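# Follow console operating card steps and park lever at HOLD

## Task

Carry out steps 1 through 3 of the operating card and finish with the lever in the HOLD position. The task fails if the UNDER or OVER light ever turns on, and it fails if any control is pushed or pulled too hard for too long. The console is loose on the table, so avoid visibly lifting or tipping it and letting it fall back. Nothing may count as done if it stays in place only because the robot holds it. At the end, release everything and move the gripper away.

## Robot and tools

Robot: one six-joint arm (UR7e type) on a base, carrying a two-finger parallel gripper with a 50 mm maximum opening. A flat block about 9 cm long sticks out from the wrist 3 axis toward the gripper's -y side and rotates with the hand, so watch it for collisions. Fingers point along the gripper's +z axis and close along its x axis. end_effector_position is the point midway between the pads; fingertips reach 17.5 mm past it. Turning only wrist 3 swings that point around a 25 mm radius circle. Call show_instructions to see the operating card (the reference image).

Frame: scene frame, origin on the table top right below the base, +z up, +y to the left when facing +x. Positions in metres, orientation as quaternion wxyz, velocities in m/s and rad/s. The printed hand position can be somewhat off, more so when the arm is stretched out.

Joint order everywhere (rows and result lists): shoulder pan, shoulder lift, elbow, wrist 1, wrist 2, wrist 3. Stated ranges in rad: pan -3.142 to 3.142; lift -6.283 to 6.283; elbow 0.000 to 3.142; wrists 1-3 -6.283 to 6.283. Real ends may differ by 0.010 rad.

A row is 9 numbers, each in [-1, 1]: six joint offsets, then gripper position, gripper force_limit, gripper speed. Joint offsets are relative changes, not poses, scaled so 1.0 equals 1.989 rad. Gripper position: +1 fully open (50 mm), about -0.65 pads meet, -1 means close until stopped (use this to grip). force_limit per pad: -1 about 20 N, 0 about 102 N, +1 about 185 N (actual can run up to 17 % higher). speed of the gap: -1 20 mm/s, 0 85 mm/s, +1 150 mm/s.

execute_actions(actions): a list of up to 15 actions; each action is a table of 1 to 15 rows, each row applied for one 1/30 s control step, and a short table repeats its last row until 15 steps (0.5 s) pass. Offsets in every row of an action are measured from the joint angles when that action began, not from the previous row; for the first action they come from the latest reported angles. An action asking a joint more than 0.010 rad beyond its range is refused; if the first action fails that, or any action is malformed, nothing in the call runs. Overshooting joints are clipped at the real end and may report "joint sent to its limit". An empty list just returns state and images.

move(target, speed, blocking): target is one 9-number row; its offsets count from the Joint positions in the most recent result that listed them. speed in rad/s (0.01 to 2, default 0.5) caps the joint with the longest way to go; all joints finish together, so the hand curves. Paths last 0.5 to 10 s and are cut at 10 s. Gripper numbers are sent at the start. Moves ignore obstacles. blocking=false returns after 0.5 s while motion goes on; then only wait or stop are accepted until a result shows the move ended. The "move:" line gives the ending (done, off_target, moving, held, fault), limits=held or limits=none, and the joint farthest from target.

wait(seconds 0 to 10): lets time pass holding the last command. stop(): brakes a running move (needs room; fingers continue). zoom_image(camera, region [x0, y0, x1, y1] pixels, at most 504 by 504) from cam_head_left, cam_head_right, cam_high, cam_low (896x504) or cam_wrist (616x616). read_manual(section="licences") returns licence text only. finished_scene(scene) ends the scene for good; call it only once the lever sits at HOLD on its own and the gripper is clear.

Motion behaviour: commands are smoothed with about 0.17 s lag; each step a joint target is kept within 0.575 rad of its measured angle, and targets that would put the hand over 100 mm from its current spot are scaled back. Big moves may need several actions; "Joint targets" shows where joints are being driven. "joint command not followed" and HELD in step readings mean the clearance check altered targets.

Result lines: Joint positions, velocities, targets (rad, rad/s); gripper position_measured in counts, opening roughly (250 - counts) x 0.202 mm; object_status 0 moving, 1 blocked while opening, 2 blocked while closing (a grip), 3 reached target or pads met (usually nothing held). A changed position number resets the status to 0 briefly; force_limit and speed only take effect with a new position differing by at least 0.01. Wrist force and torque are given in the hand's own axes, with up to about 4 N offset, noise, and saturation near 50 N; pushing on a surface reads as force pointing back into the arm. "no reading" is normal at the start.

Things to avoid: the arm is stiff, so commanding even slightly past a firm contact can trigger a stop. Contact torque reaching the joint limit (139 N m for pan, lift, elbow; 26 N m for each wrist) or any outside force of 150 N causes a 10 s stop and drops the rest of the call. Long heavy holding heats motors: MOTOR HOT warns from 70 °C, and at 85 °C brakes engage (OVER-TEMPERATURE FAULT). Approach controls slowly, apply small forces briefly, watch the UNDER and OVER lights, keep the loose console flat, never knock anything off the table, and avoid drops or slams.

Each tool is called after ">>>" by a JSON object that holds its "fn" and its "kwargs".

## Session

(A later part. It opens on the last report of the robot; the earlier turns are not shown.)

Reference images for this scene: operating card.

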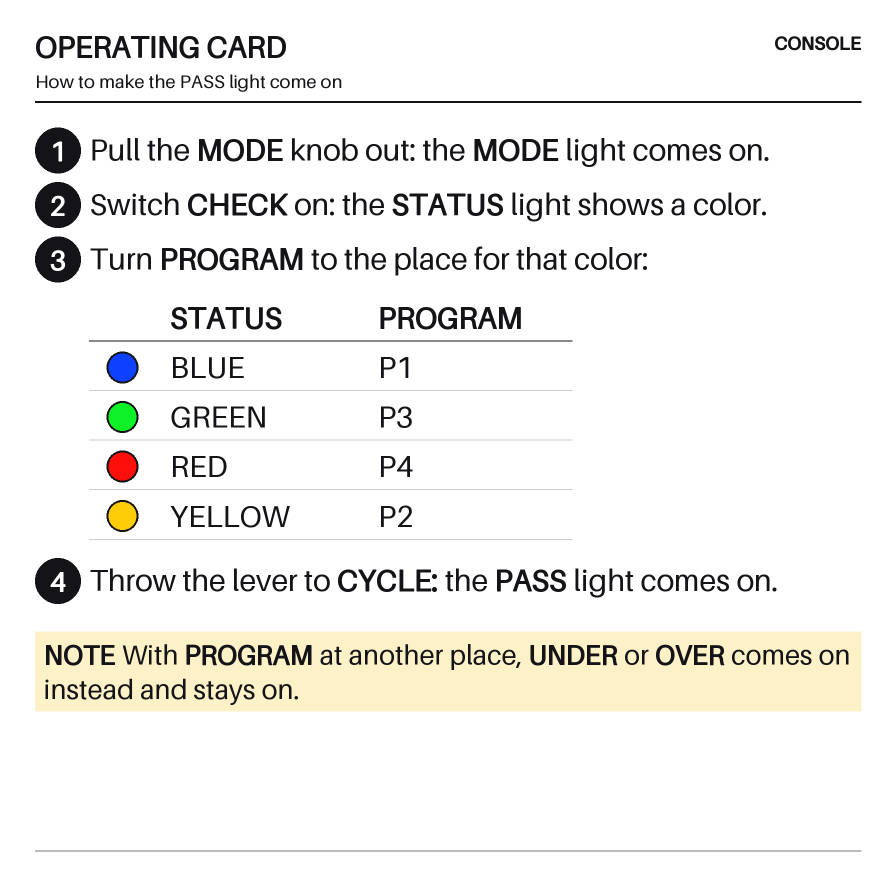

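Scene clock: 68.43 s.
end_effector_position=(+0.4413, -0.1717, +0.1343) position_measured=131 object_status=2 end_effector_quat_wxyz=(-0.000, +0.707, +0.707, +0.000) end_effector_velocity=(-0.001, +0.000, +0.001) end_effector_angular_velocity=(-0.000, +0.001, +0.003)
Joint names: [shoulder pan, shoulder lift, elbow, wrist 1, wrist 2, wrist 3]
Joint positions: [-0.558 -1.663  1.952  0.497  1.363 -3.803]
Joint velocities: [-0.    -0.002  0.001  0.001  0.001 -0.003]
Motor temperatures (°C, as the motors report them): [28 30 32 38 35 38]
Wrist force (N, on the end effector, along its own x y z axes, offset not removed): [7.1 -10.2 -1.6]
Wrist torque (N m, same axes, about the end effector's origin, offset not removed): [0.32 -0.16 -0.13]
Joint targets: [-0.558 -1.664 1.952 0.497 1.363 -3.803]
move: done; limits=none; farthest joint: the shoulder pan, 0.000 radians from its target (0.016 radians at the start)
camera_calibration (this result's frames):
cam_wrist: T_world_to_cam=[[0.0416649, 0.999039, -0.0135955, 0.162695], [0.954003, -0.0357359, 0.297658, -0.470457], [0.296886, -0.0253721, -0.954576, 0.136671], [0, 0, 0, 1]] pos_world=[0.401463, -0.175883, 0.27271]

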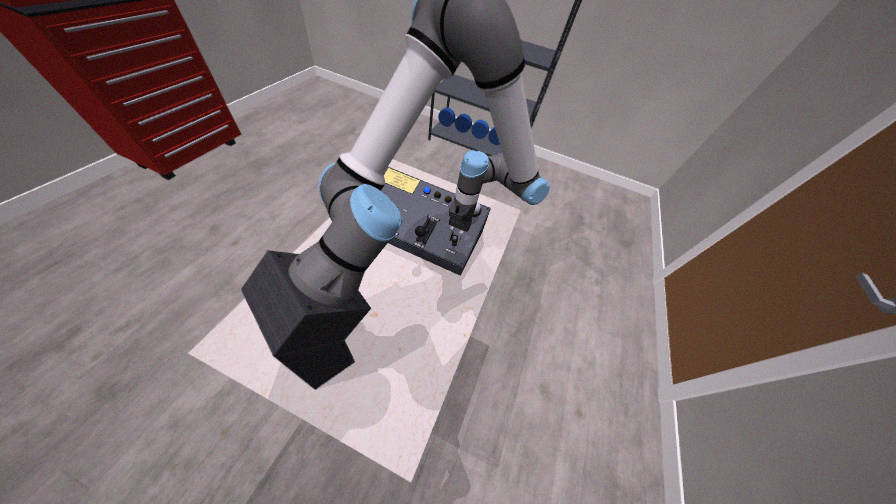

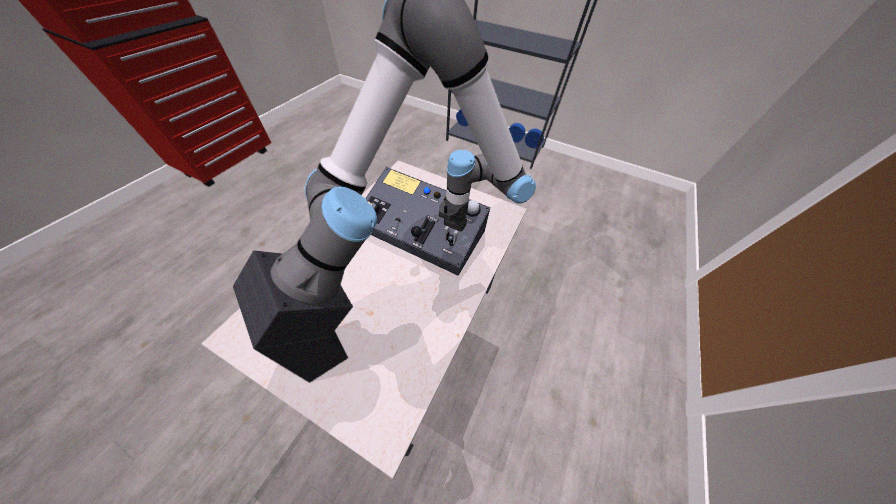

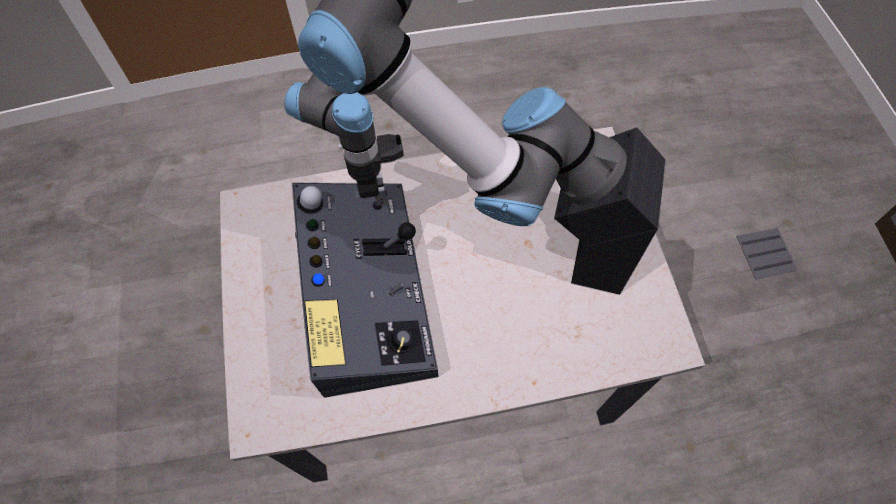

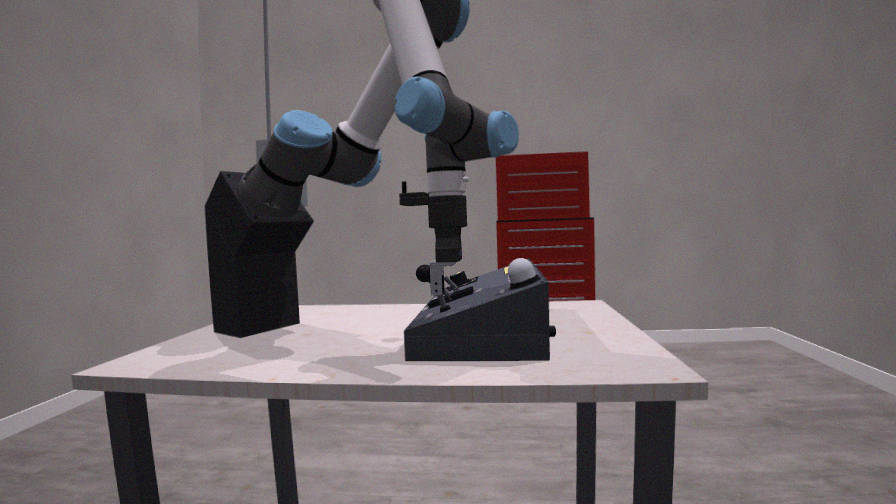

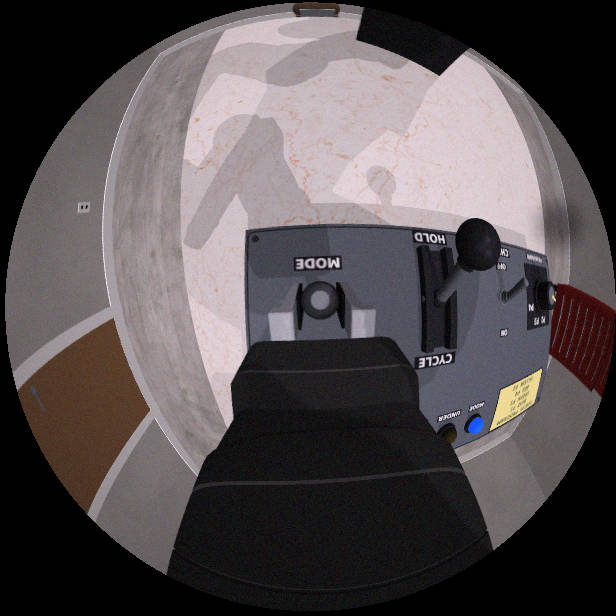

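Light on. Release, then lift 80 mm.

>>> {"fn": "execute_actions", "kwargs": {"actions": [[[0,0,0,0,0,0,1,-0.5,0.5],[0,0,0,0,0,0,1,-0.5,0.5],[0,0,0,0,0,0,1,-0.5,0.5],[0,0,0,0,0,0,1,-0.5,0.5],[-0.002,-0.005,0,0.005,-0.001,-0.001,1,-0.5,0.5],[-0.004,-0.012,0.001,0.011,-0.003,-0.003,1,-0.5,0.5],[-0.008,-0.022,0.001,0.021,-0.005,-0.005,1,-0.5,0.5],[-0.012,-0.034,0.002,0.033,-0.008,-0.008,1,-0.5,0.5],[-0.017,-0.048,0.002,0.047,-0.012,-0.012,1,-0.5,0.5],[-0.022,-0.062,0.003,0.062,-0.015,-0.016,1,-0.5,0.5],[-0.027,-0.074,0.003,0.074,-0.019,-0.02,1,-0.5,0.5],[-0.031,-0.084,0.003,0.085,-0.022,-0.023,1,-0.5,0.5],[-0.035,-0.091,0.003,0.093,-0.025,-0.026,1,-0.5,0.5],[-0.037,-0.096,0.003,0.098,-0.026,-0.027,1,-0.5,0.5]]]}}

Scene clock: 86.07 s.
end_effector_position=(+0.4430, -0.1721, +0.1995) position_measured=3 object_status=3 end_effector_quat_wxyz=(+0.001, +0.706, +0.708, +0.000) end_effector_velocity=(-0.000, +0.011, +0.196) end_effector_angular_velocity=(-0.007, -0.004, -0.004)
Joint names: [shoulder pan, shoulder lift, elbow, wrist 1, wrist 2, wrist 3]
Joint positions: [-0.616 -1.816  1.957  0.651  1.322 -3.846]
Joint velocities: [-0.184 -0.46   0.006  0.48  -0.126 -0.13 ]
Motor temperatures (°C, as the motors report them): [28 30 32 38 35 38]
Wrist force (N, on the end effector, along its own x y z axes, offset not removed): [0.7 0.7 -4.4]
Wrist torque (N m, same axes, about the end effector's origin, offset not removed): [0.25 -0.10 -0.07]
Joint targets: [-0.632 -1.854 1.958 0.692 1.312 -3.857]
Step readings (joint positions):
0: [-0.558 -1.664 1.952 0.497 1.363 -3.803]
1: [-0.558 -1.664 1.952 0.497 1.363 -3.803]
2: [-0.558 -1.664 1.952 0.497 1.363 -3.803]
4: [-0.558 -1.664 1.952 0.497 1.363 -3.803]
8: [-0.565 -1.682 1.953 0.515 1.359 -3.808]
15: Joint positions above
camera_calibration (this result's frames):
cam_wrist: T_world_to_cam=[[0.040682, 0.999061, -0.0149343, 0.164548], [0.953446, -0.0343461, 0.299601, -0.491492], [0.298806, -0.0264274, -0.953948, 0.197268], [0, 0, 0, 1]] pos_world=[0.402972, -0.176061, 0.337892]

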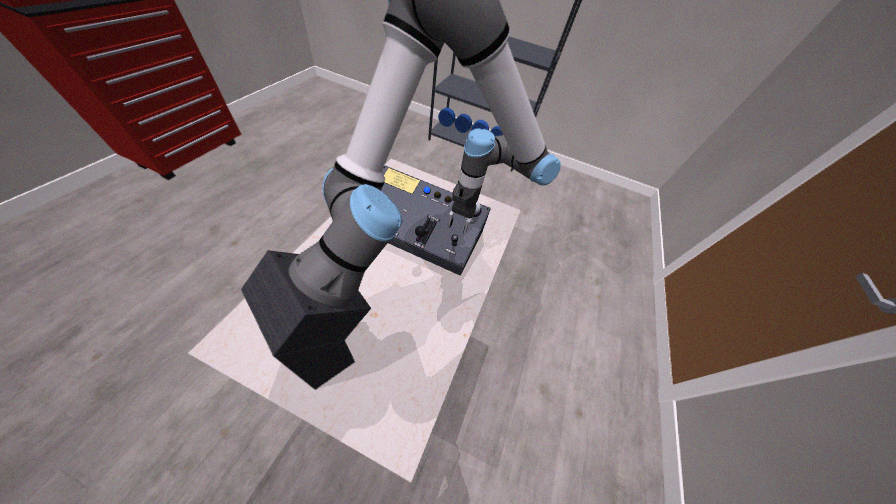

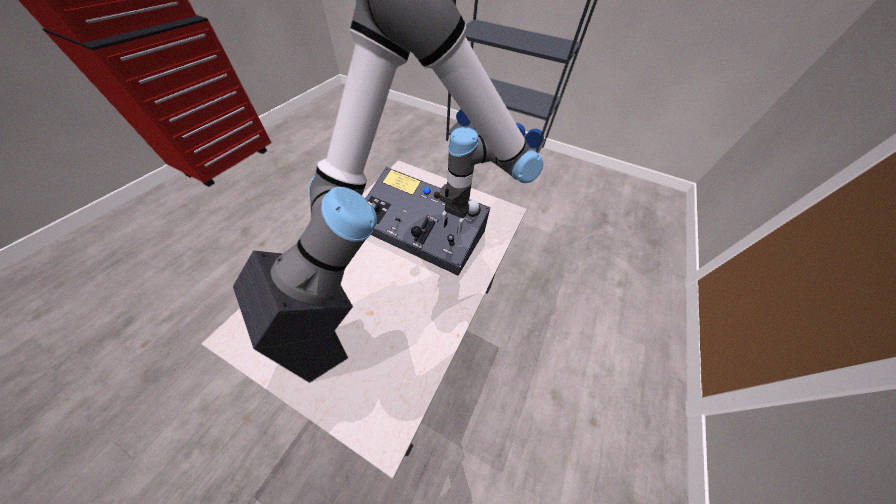

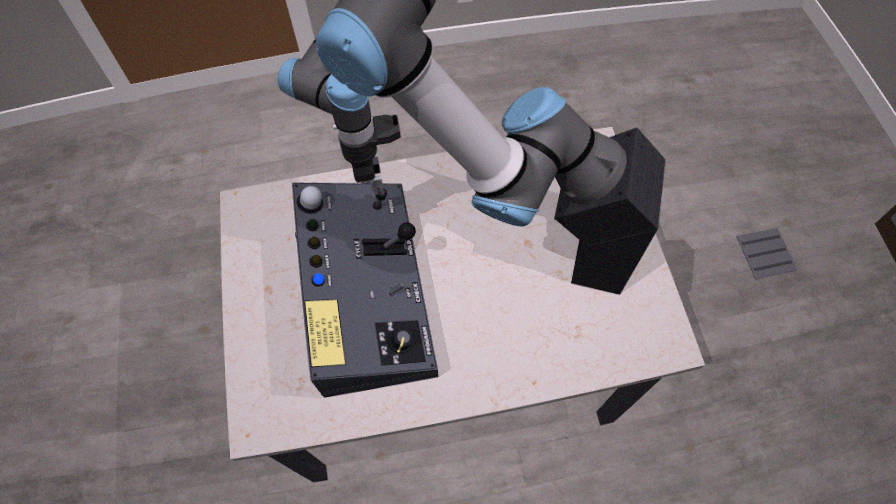

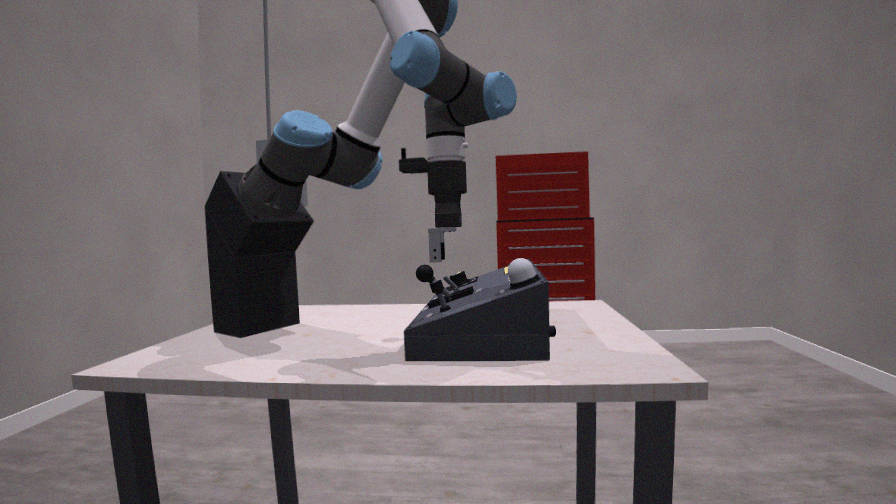

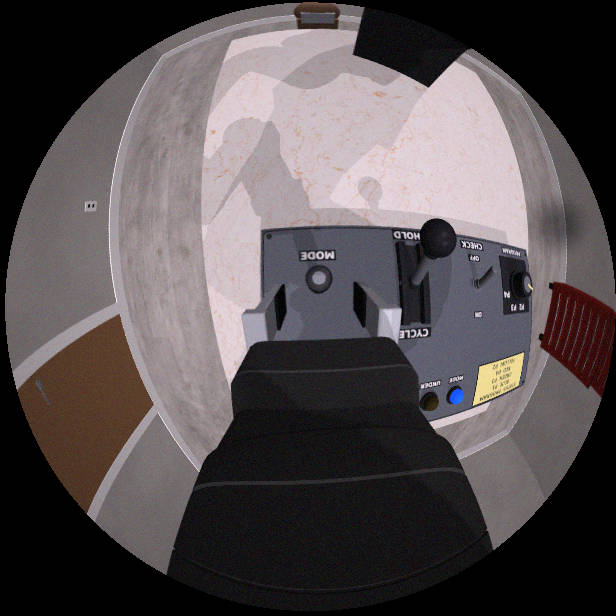

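>>> {"fn": "move", "kwargs": {"target": [0.4541,0.0452,0.0628,-0.0811,0.3223,0.3278,-1,-0.5,0.5], "speed": 1.0}}

>>> {"fn": "move", "kwargs": {"target": [-0.0404,0.1327,-0.0024,-0.1418,-0.0272,-0.0322,-1,-0.5,0.5], "speed": 0.45}}

>>> {"fn": "zoom_image", "kwargs": {"camera": "cam_low", "region": [400,240,490,320]}}

>>> {"fn": "zoom_image", "kwargs": {"camera": "cam_wrist", "region": [240,240,400,360]}}

Scene clock: 115.97 s.
end_effector_position=(+0.3999, +0.0502, +0.2408) position_measured=252 object_status=3 end_effector_quat_wxyz=(+0.000, +0.707, +0.707, -0.001) end_effector_velocity=(+0.001, +0.000, -0.000) end_effector_angular_velocity=(+0.001, -0.002, -0.000)
Joint names: [shoulder pan, shoulder lift, elbow, wrist 1, wrist 2, wrist 3]
Joint positions: [ 0.287 -1.726  2.082  0.49   1.963 -3.194]
Joint velocities: [ 0.001  0.    -0.    -0.002 -0.    -0.   ]
Motor temperatures (°C, as the motors report them): [28 30 32 38 35 38]
Wrist force (N, on the end effector, along its own x y z axes, offset not removed): [-0.3 -1.1 1.5]
Wrist torque (N m, same axes, about the end effector's origin, offset not removed): [0.03 0.08 -0.13]
Joint targets: [0.287 -1.726 2.082 0.490 1.963 -3.194]
move: done; limits=none; farthest joint: the shoulder pan, 0.000 radians from its target (0.919 radians at the start)
camera_calibration (this result's frames):
cam_wrist: T_world_to_cam=[[0.0416777, 0.999013, -0.0153546, -0.0553901], [0.95415, -0.0352374, 0.297248, -0.454751], [0.296414, -0.0270392, -0.954677, 0.256574], [0, 0, 0, 1]] pos_world=[0.360157, 0.0462487, 0.379269]

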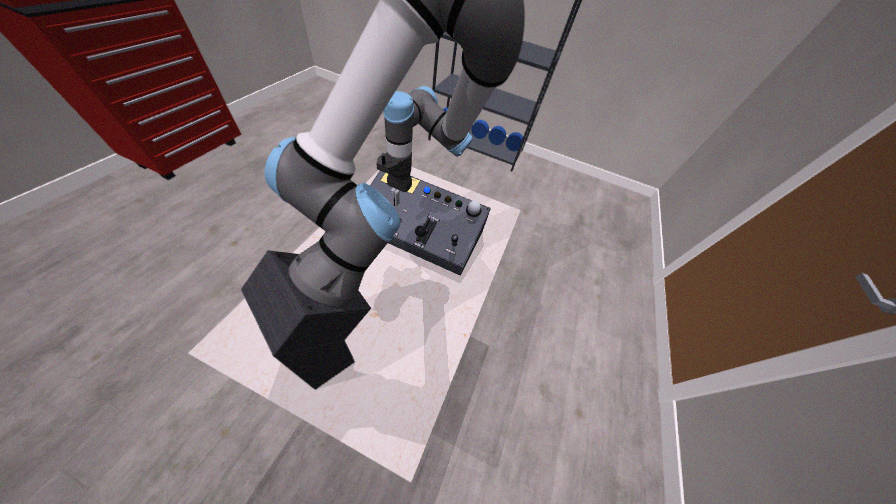

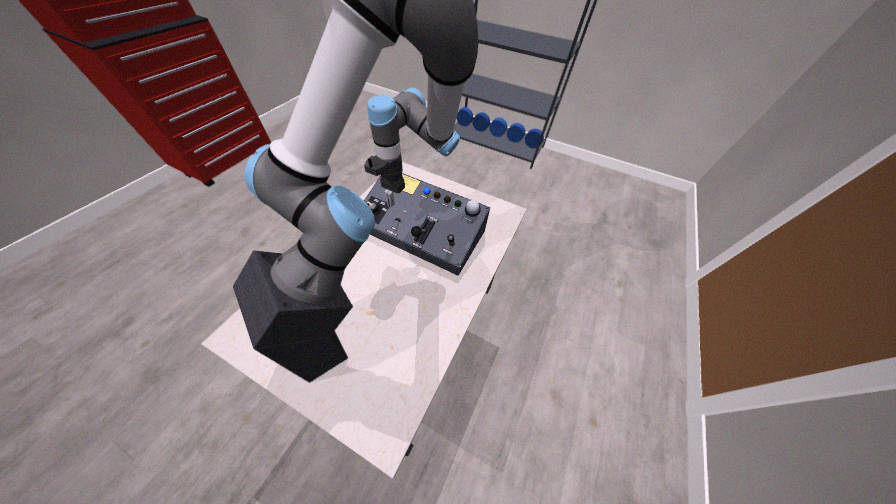

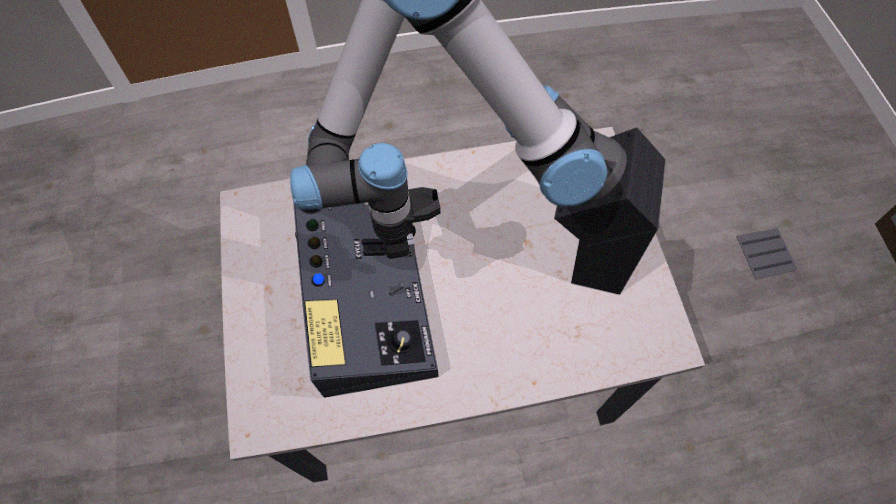

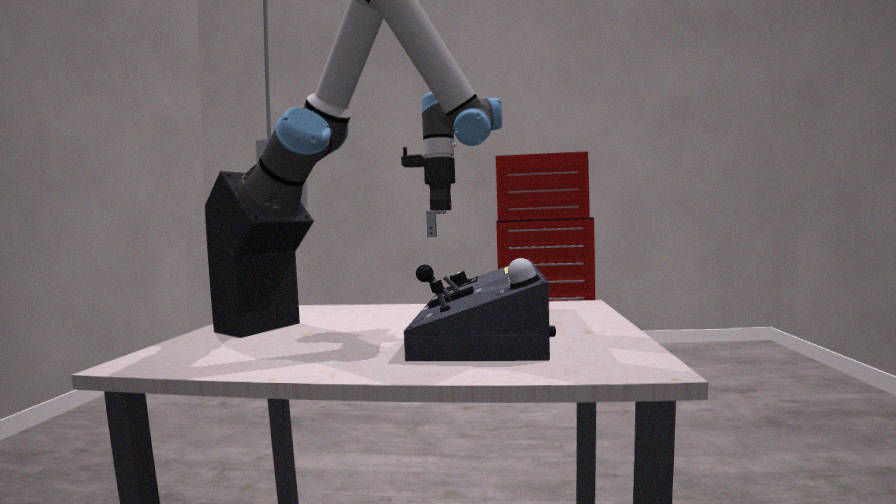

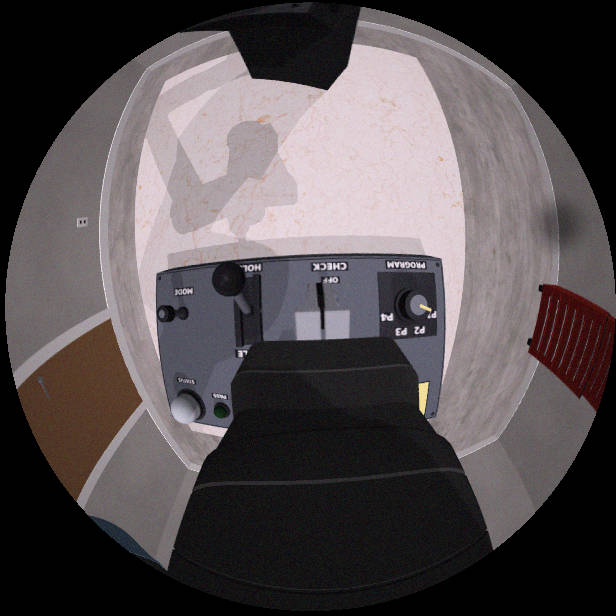

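Scene clock: 117.13 s.
end_effector_position=(+0.3989, +0.0726, +0.1239) position_measured=252 object_status=3 end_effector_quat_wxyz=(+0.000, +0.707, +0.708, -0.001) end_effector_velocity=(-0.001, +0.000, -0.001) end_effector_angular_velocity=(+0.001, +0.002, +0.001)
Joint names: [shoulder pan, shoulder lift, elbow, wrist 1, wrist 2, wrist 3]
Joint positions: [ 0.207 -1.462  2.077  0.208  1.909 -3.258]
Joint velocities: [-0.001  0.002  0.001 -0.001 -0.001 -0.001]
Motor temperatures (°C, as the motors report them): [28 30 32 38 35 38]
Wrist force (N, on the end effector, along its own x y z axes, offset not removed): [-2.3 -2.0 -1.1]
Wrist torque (N m, same axes, about the end effector's origin, offset not removed): [-0.15 0.43 -0.03]
Joint targets: [0.207 -1.462 2.077 0.208 1.909 -3.258]
move: done; limits=none; farthest joint: the shoulder pan, 0.000 radians from its target (0.080 radians at the start)
camera_calibration (this result's frames):
cam_wrist: T_world_to_cam=[[0.041413, 0.999026, -0.0152322, -0.0794535], [0.954125, -0.0350179, 0.297353, -0.418273], [0.29653, -0.0268477, -0.954646, 0.145776], [0, 0, 0, 1]] pos_world=[0.359148, 0.0686428, 0.262329]

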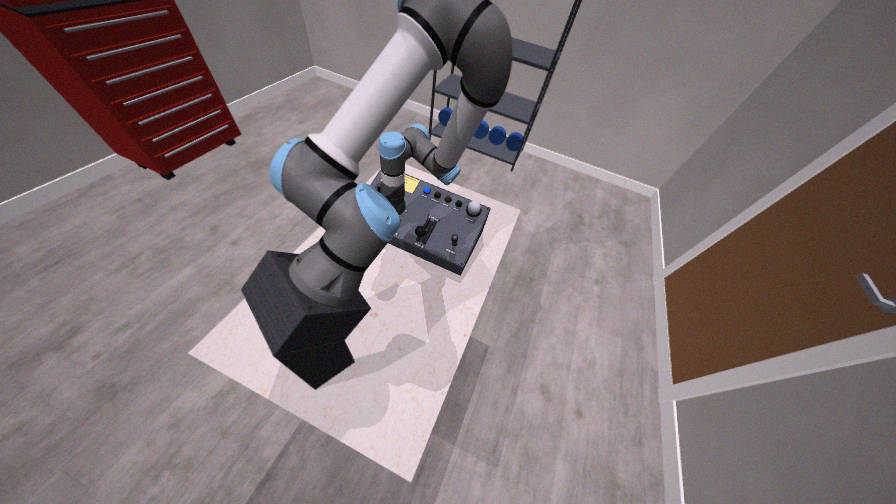

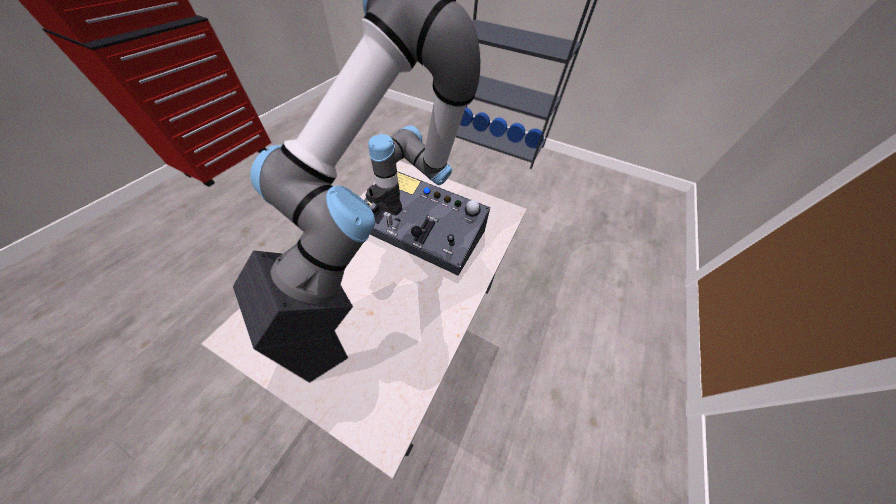

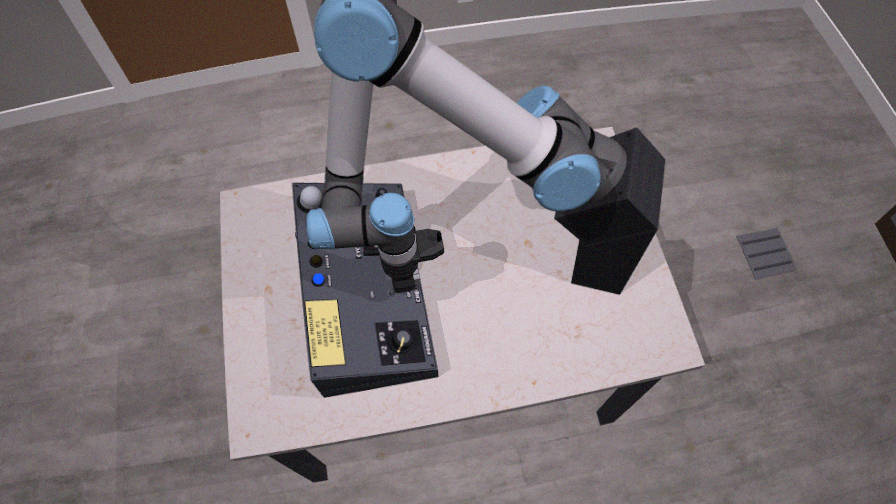

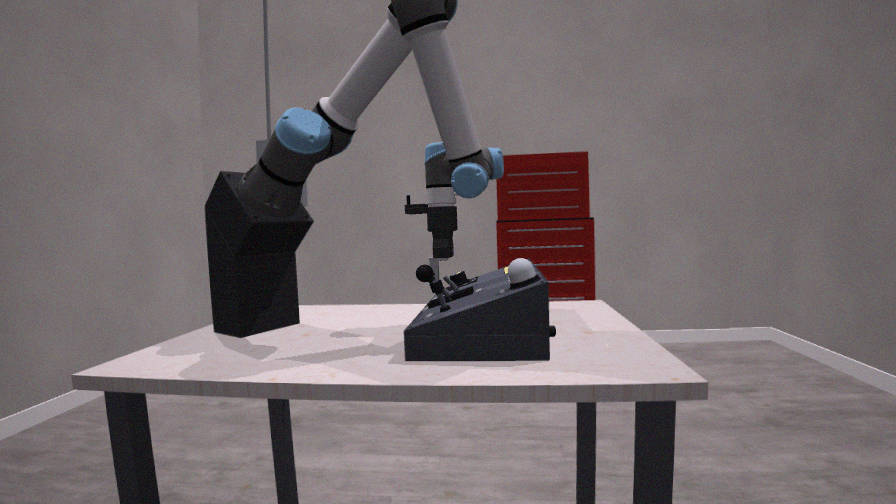

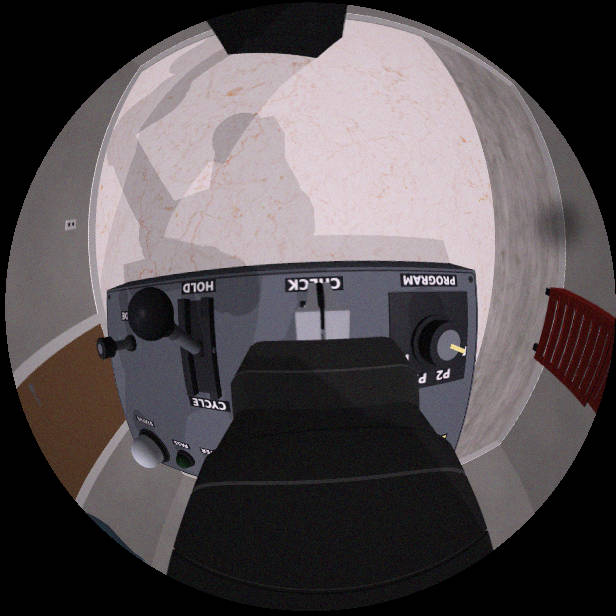

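Region (400, 240, 490, 320) of cam_low's 896x504 image, scaled by 5.600, with more detail than that image has.

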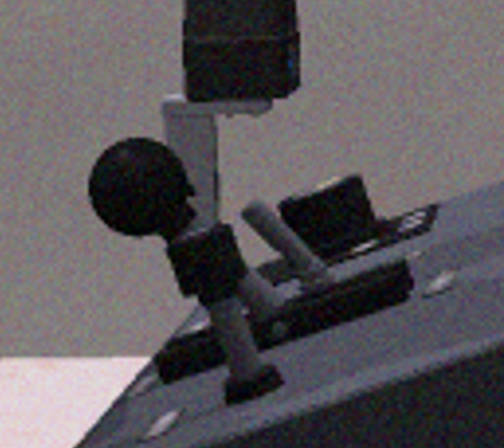

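Region (240, 240, 400, 360) of cam_wrist's 616x616 image, scaled by 3.150, with more detail than that image has; it fills the top 378 rows of this view, and the rest is white.

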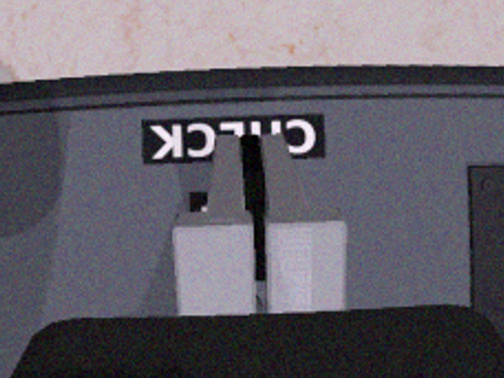

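>>> {"fn": "move", "kwargs": {"target": [0.012,0.0056,-0.05,0.0482,0.008,0.0095,-1,-0.5,0.5], "speed": 0.12}}

>>> {"fn": "zoom_image", "kwargs": {"camera": "cam_low", "region": [400,240,490,320]}}

Scene clock: 123.27 s.
end_effector_position=(+0.4330, +0.0731, +0.1339) position_measured=252 object_status=3 end_effector_quat_wxyz=(-0.000, +0.707, +0.708, -0.001) end_effector_velocity=(+0.001, -0.001, +0.000) end_effector_angular_velocity=(-0.003, -0.003, +0.001)
Joint names: [shoulder pan, shoulder lift, elbow, wrist 1, wrist 2, wrist 3]
Joint positions: [ 0.23  -1.451  1.978  0.304  1.925 -3.239]
Joint velocities: [ 0.001 -0.001 -0.002 -0.     0.003 -0.002]
Motor temperatures (°C, as the motors report them): [28 30 32 38 35 38]
Wrist force (N, on the end effector, along its own x y z axes, offset not removed): [0.6 1.3 -0.2]
Wrist torque (N m, same axes, about the end effector's origin, offset not removed): [0.22 -0.08 -0.21]
Joint targets: [0.230 -1.451 1.978 0.304 1.925 -3.239]
move: done; limits=none; farthest joint: the shoulder pan, 0.000 radians from its target (0.024 radians at the start)
camera_calibration (this result's frames):
cam_wrist: T_world_to_cam=[[0.0412035, 0.99904, -0.0149072, -0.0812278], [0.954466, -0.0349444, 0.296265, -0.453831], [0.29546, -0.0264356, -0.954989, 0.145738], [0, 0, 0, 1]] pos_world=[0.393453, 0.0691436, 0.272422]

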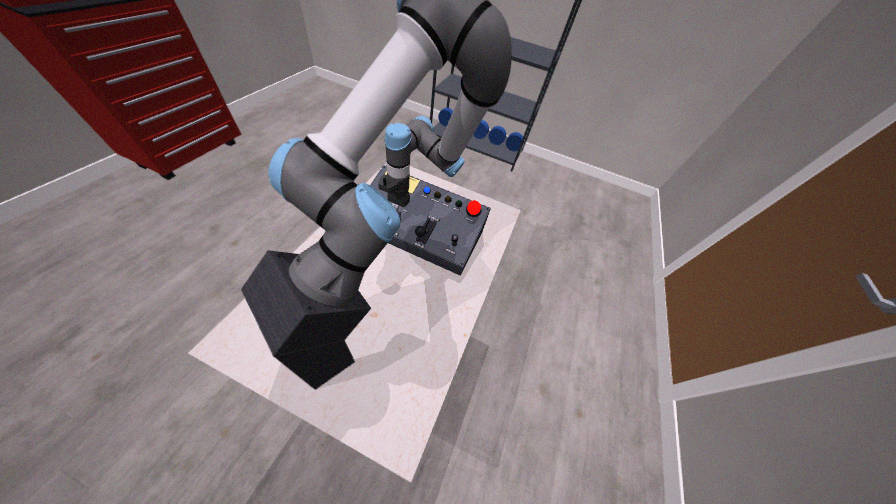

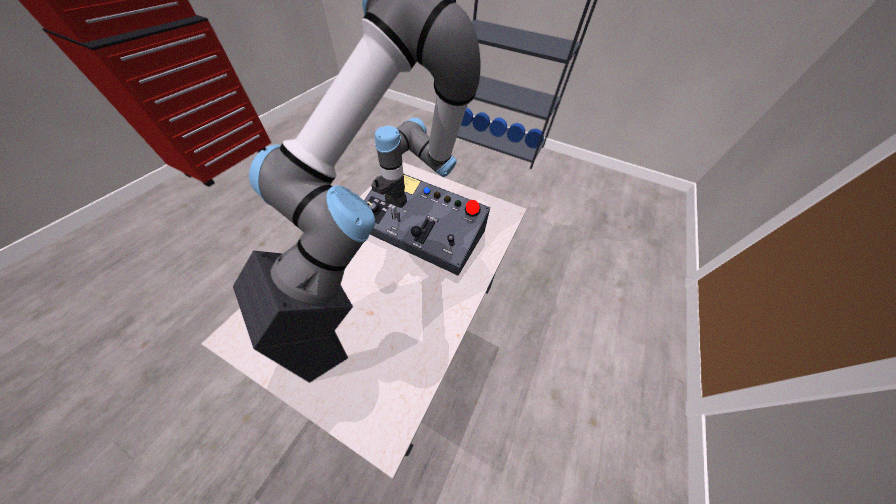

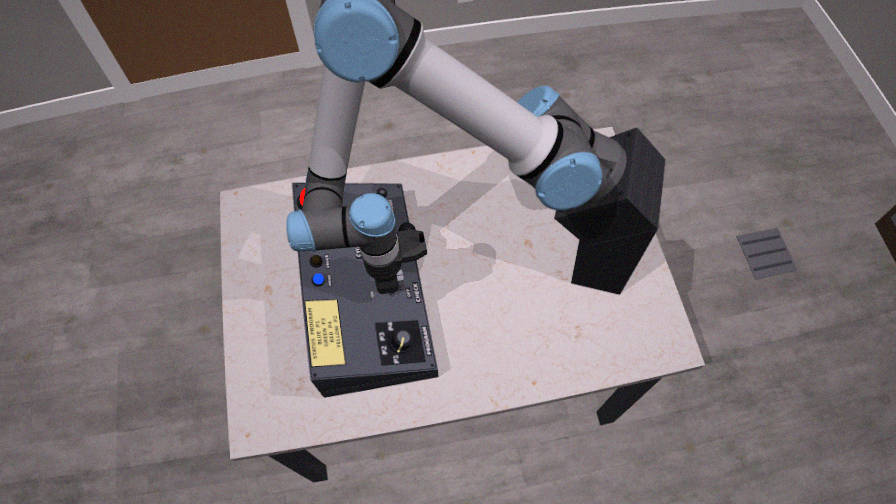

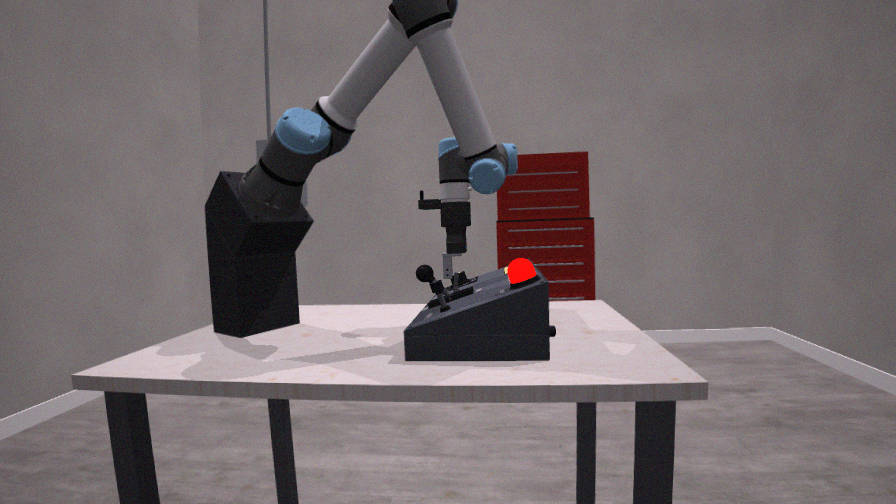

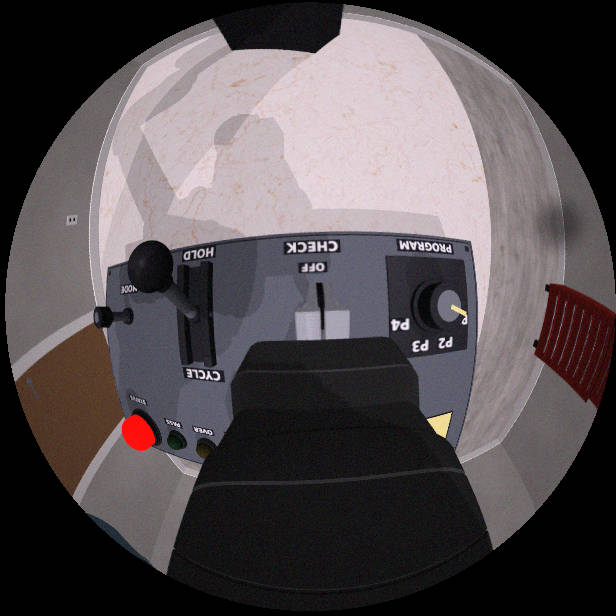

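Region (400, 240, 490, 320) of cam_low's 896x504 image, scaled by 5.600, with more detail than that image has.

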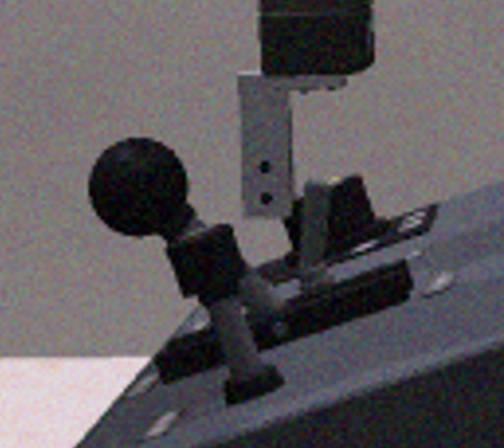

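>>> {"fn": "move", "kwargs": {"target": [0.2257,0.0568,0.0508,-0.2024,0.1674,-0.4412,1,-0.5,-0.5], "speed": 0.9}}

>>> {"fn": "zoom_image", "kwargs": {"camera": "cam_wrist", "region": [240,230,400,350]}}

Scene clock: 161.97 s.
end_effector_position=(+0.4239, +0.1875, +0.1762) position_measured=3 object_status=3 end_effector_quat_wxyz=(+0.148, +0.255, +0.955, +0.039) end_effector_velocity=(-0.000, +0.000, -0.000) end_effector_angular_velocity=(-0.000, +0.000, +0.002)
Joint names: [shoulder pan, shoulder lift, elbow, wrist 1, wrist 2, wrist 3]
Joint positions: [ 0.679 -1.338  2.079 -0.098  2.258 -4.116]
Joint velocities: [ 0.     0.     0.001 -0.     0.    -0.001]
Motor temperatures (°C, as the motors report them): [28 30 32 38 35 38]
Wrist force (N, on the end effector, along its own x y z axes, offset not removed): [-0.2 -0.4 -0.2]
Wrist torque (N m, same axes, about the end effector's origin, offset not removed): [0.01 0.08 -0.09]
Joint targets: [0.679 -1.338 2.079 -0.099 2.258 -4.117]
move: done; limits=none; farthest joint: the shoulder pan, 0.000 radians from its target (0.448 radians at the start)
camera_calibration (this result's frames):
cam_wrist: T_world_to_cam=[[-0.800969, 0.534796, -0.269149, 0.294391], [0.393209, 0.8089, 0.437113, -0.398812], [0.451481, 0.244282, -0.858191, 0.0578897], [0, 0, 0, 1]] pos_world=[0.366478, 0.151018, 0.303241]

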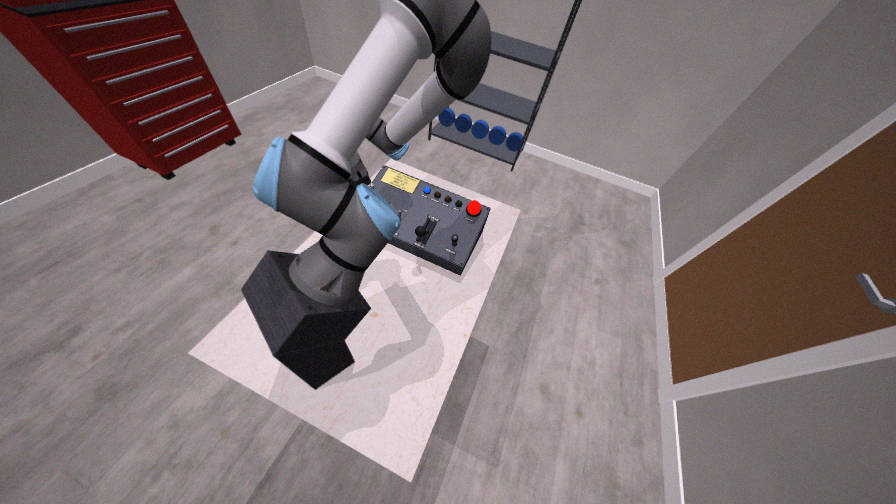

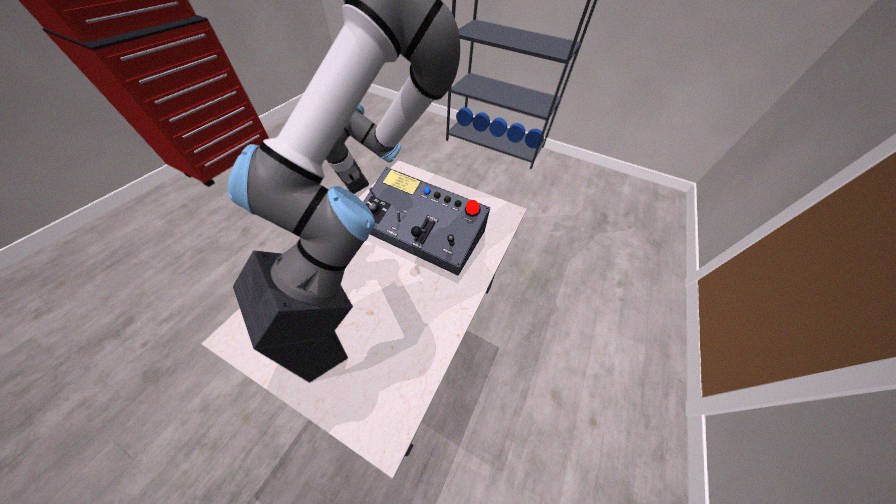

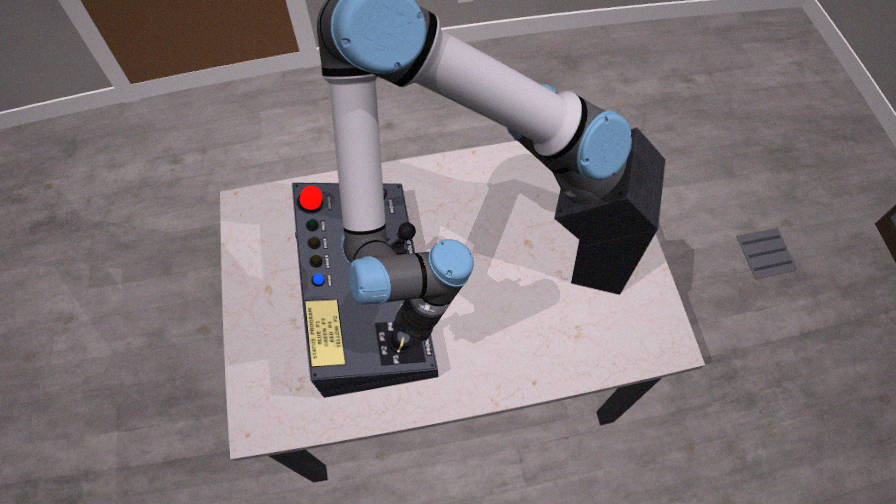

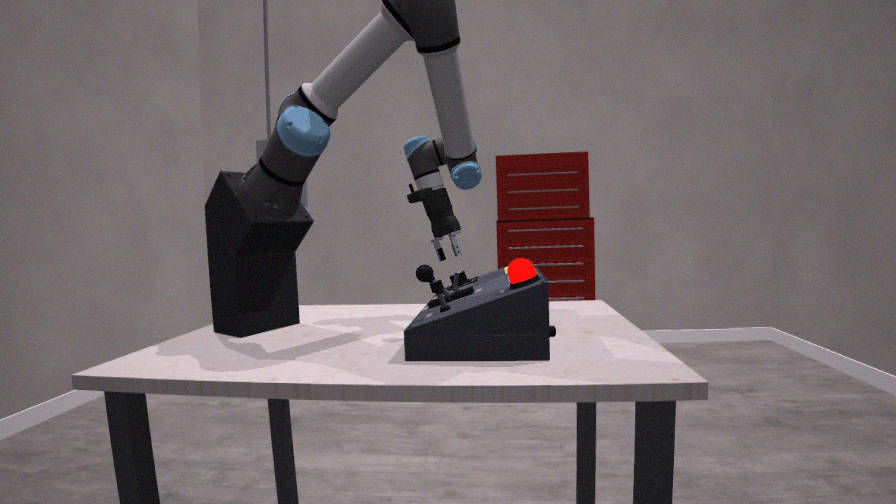

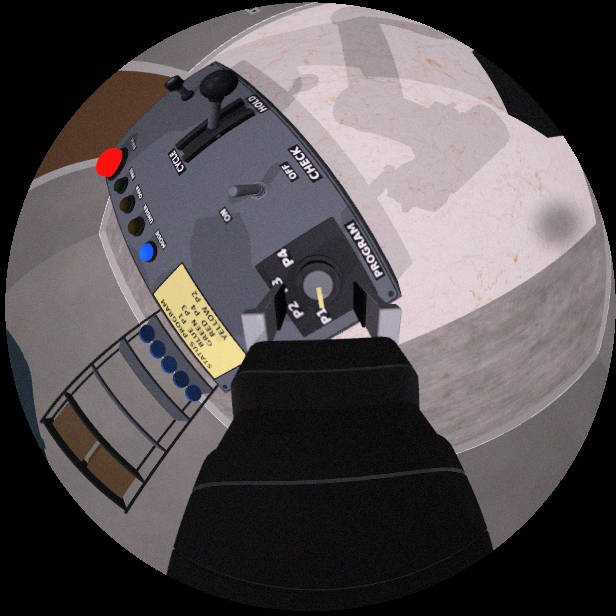

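Region (240, 230, 400, 350) of cam_wrist's 616x616 image, scaled by 3.150, with more detail than that image has; it fills the top 378 rows of this view, and the rest is white.

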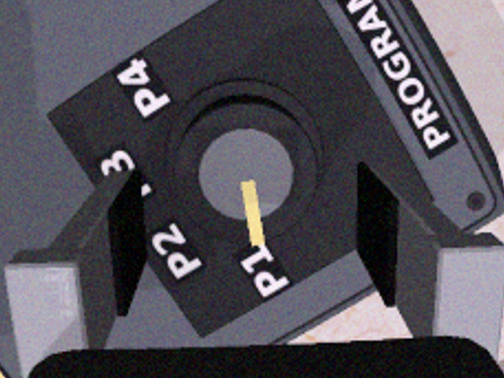

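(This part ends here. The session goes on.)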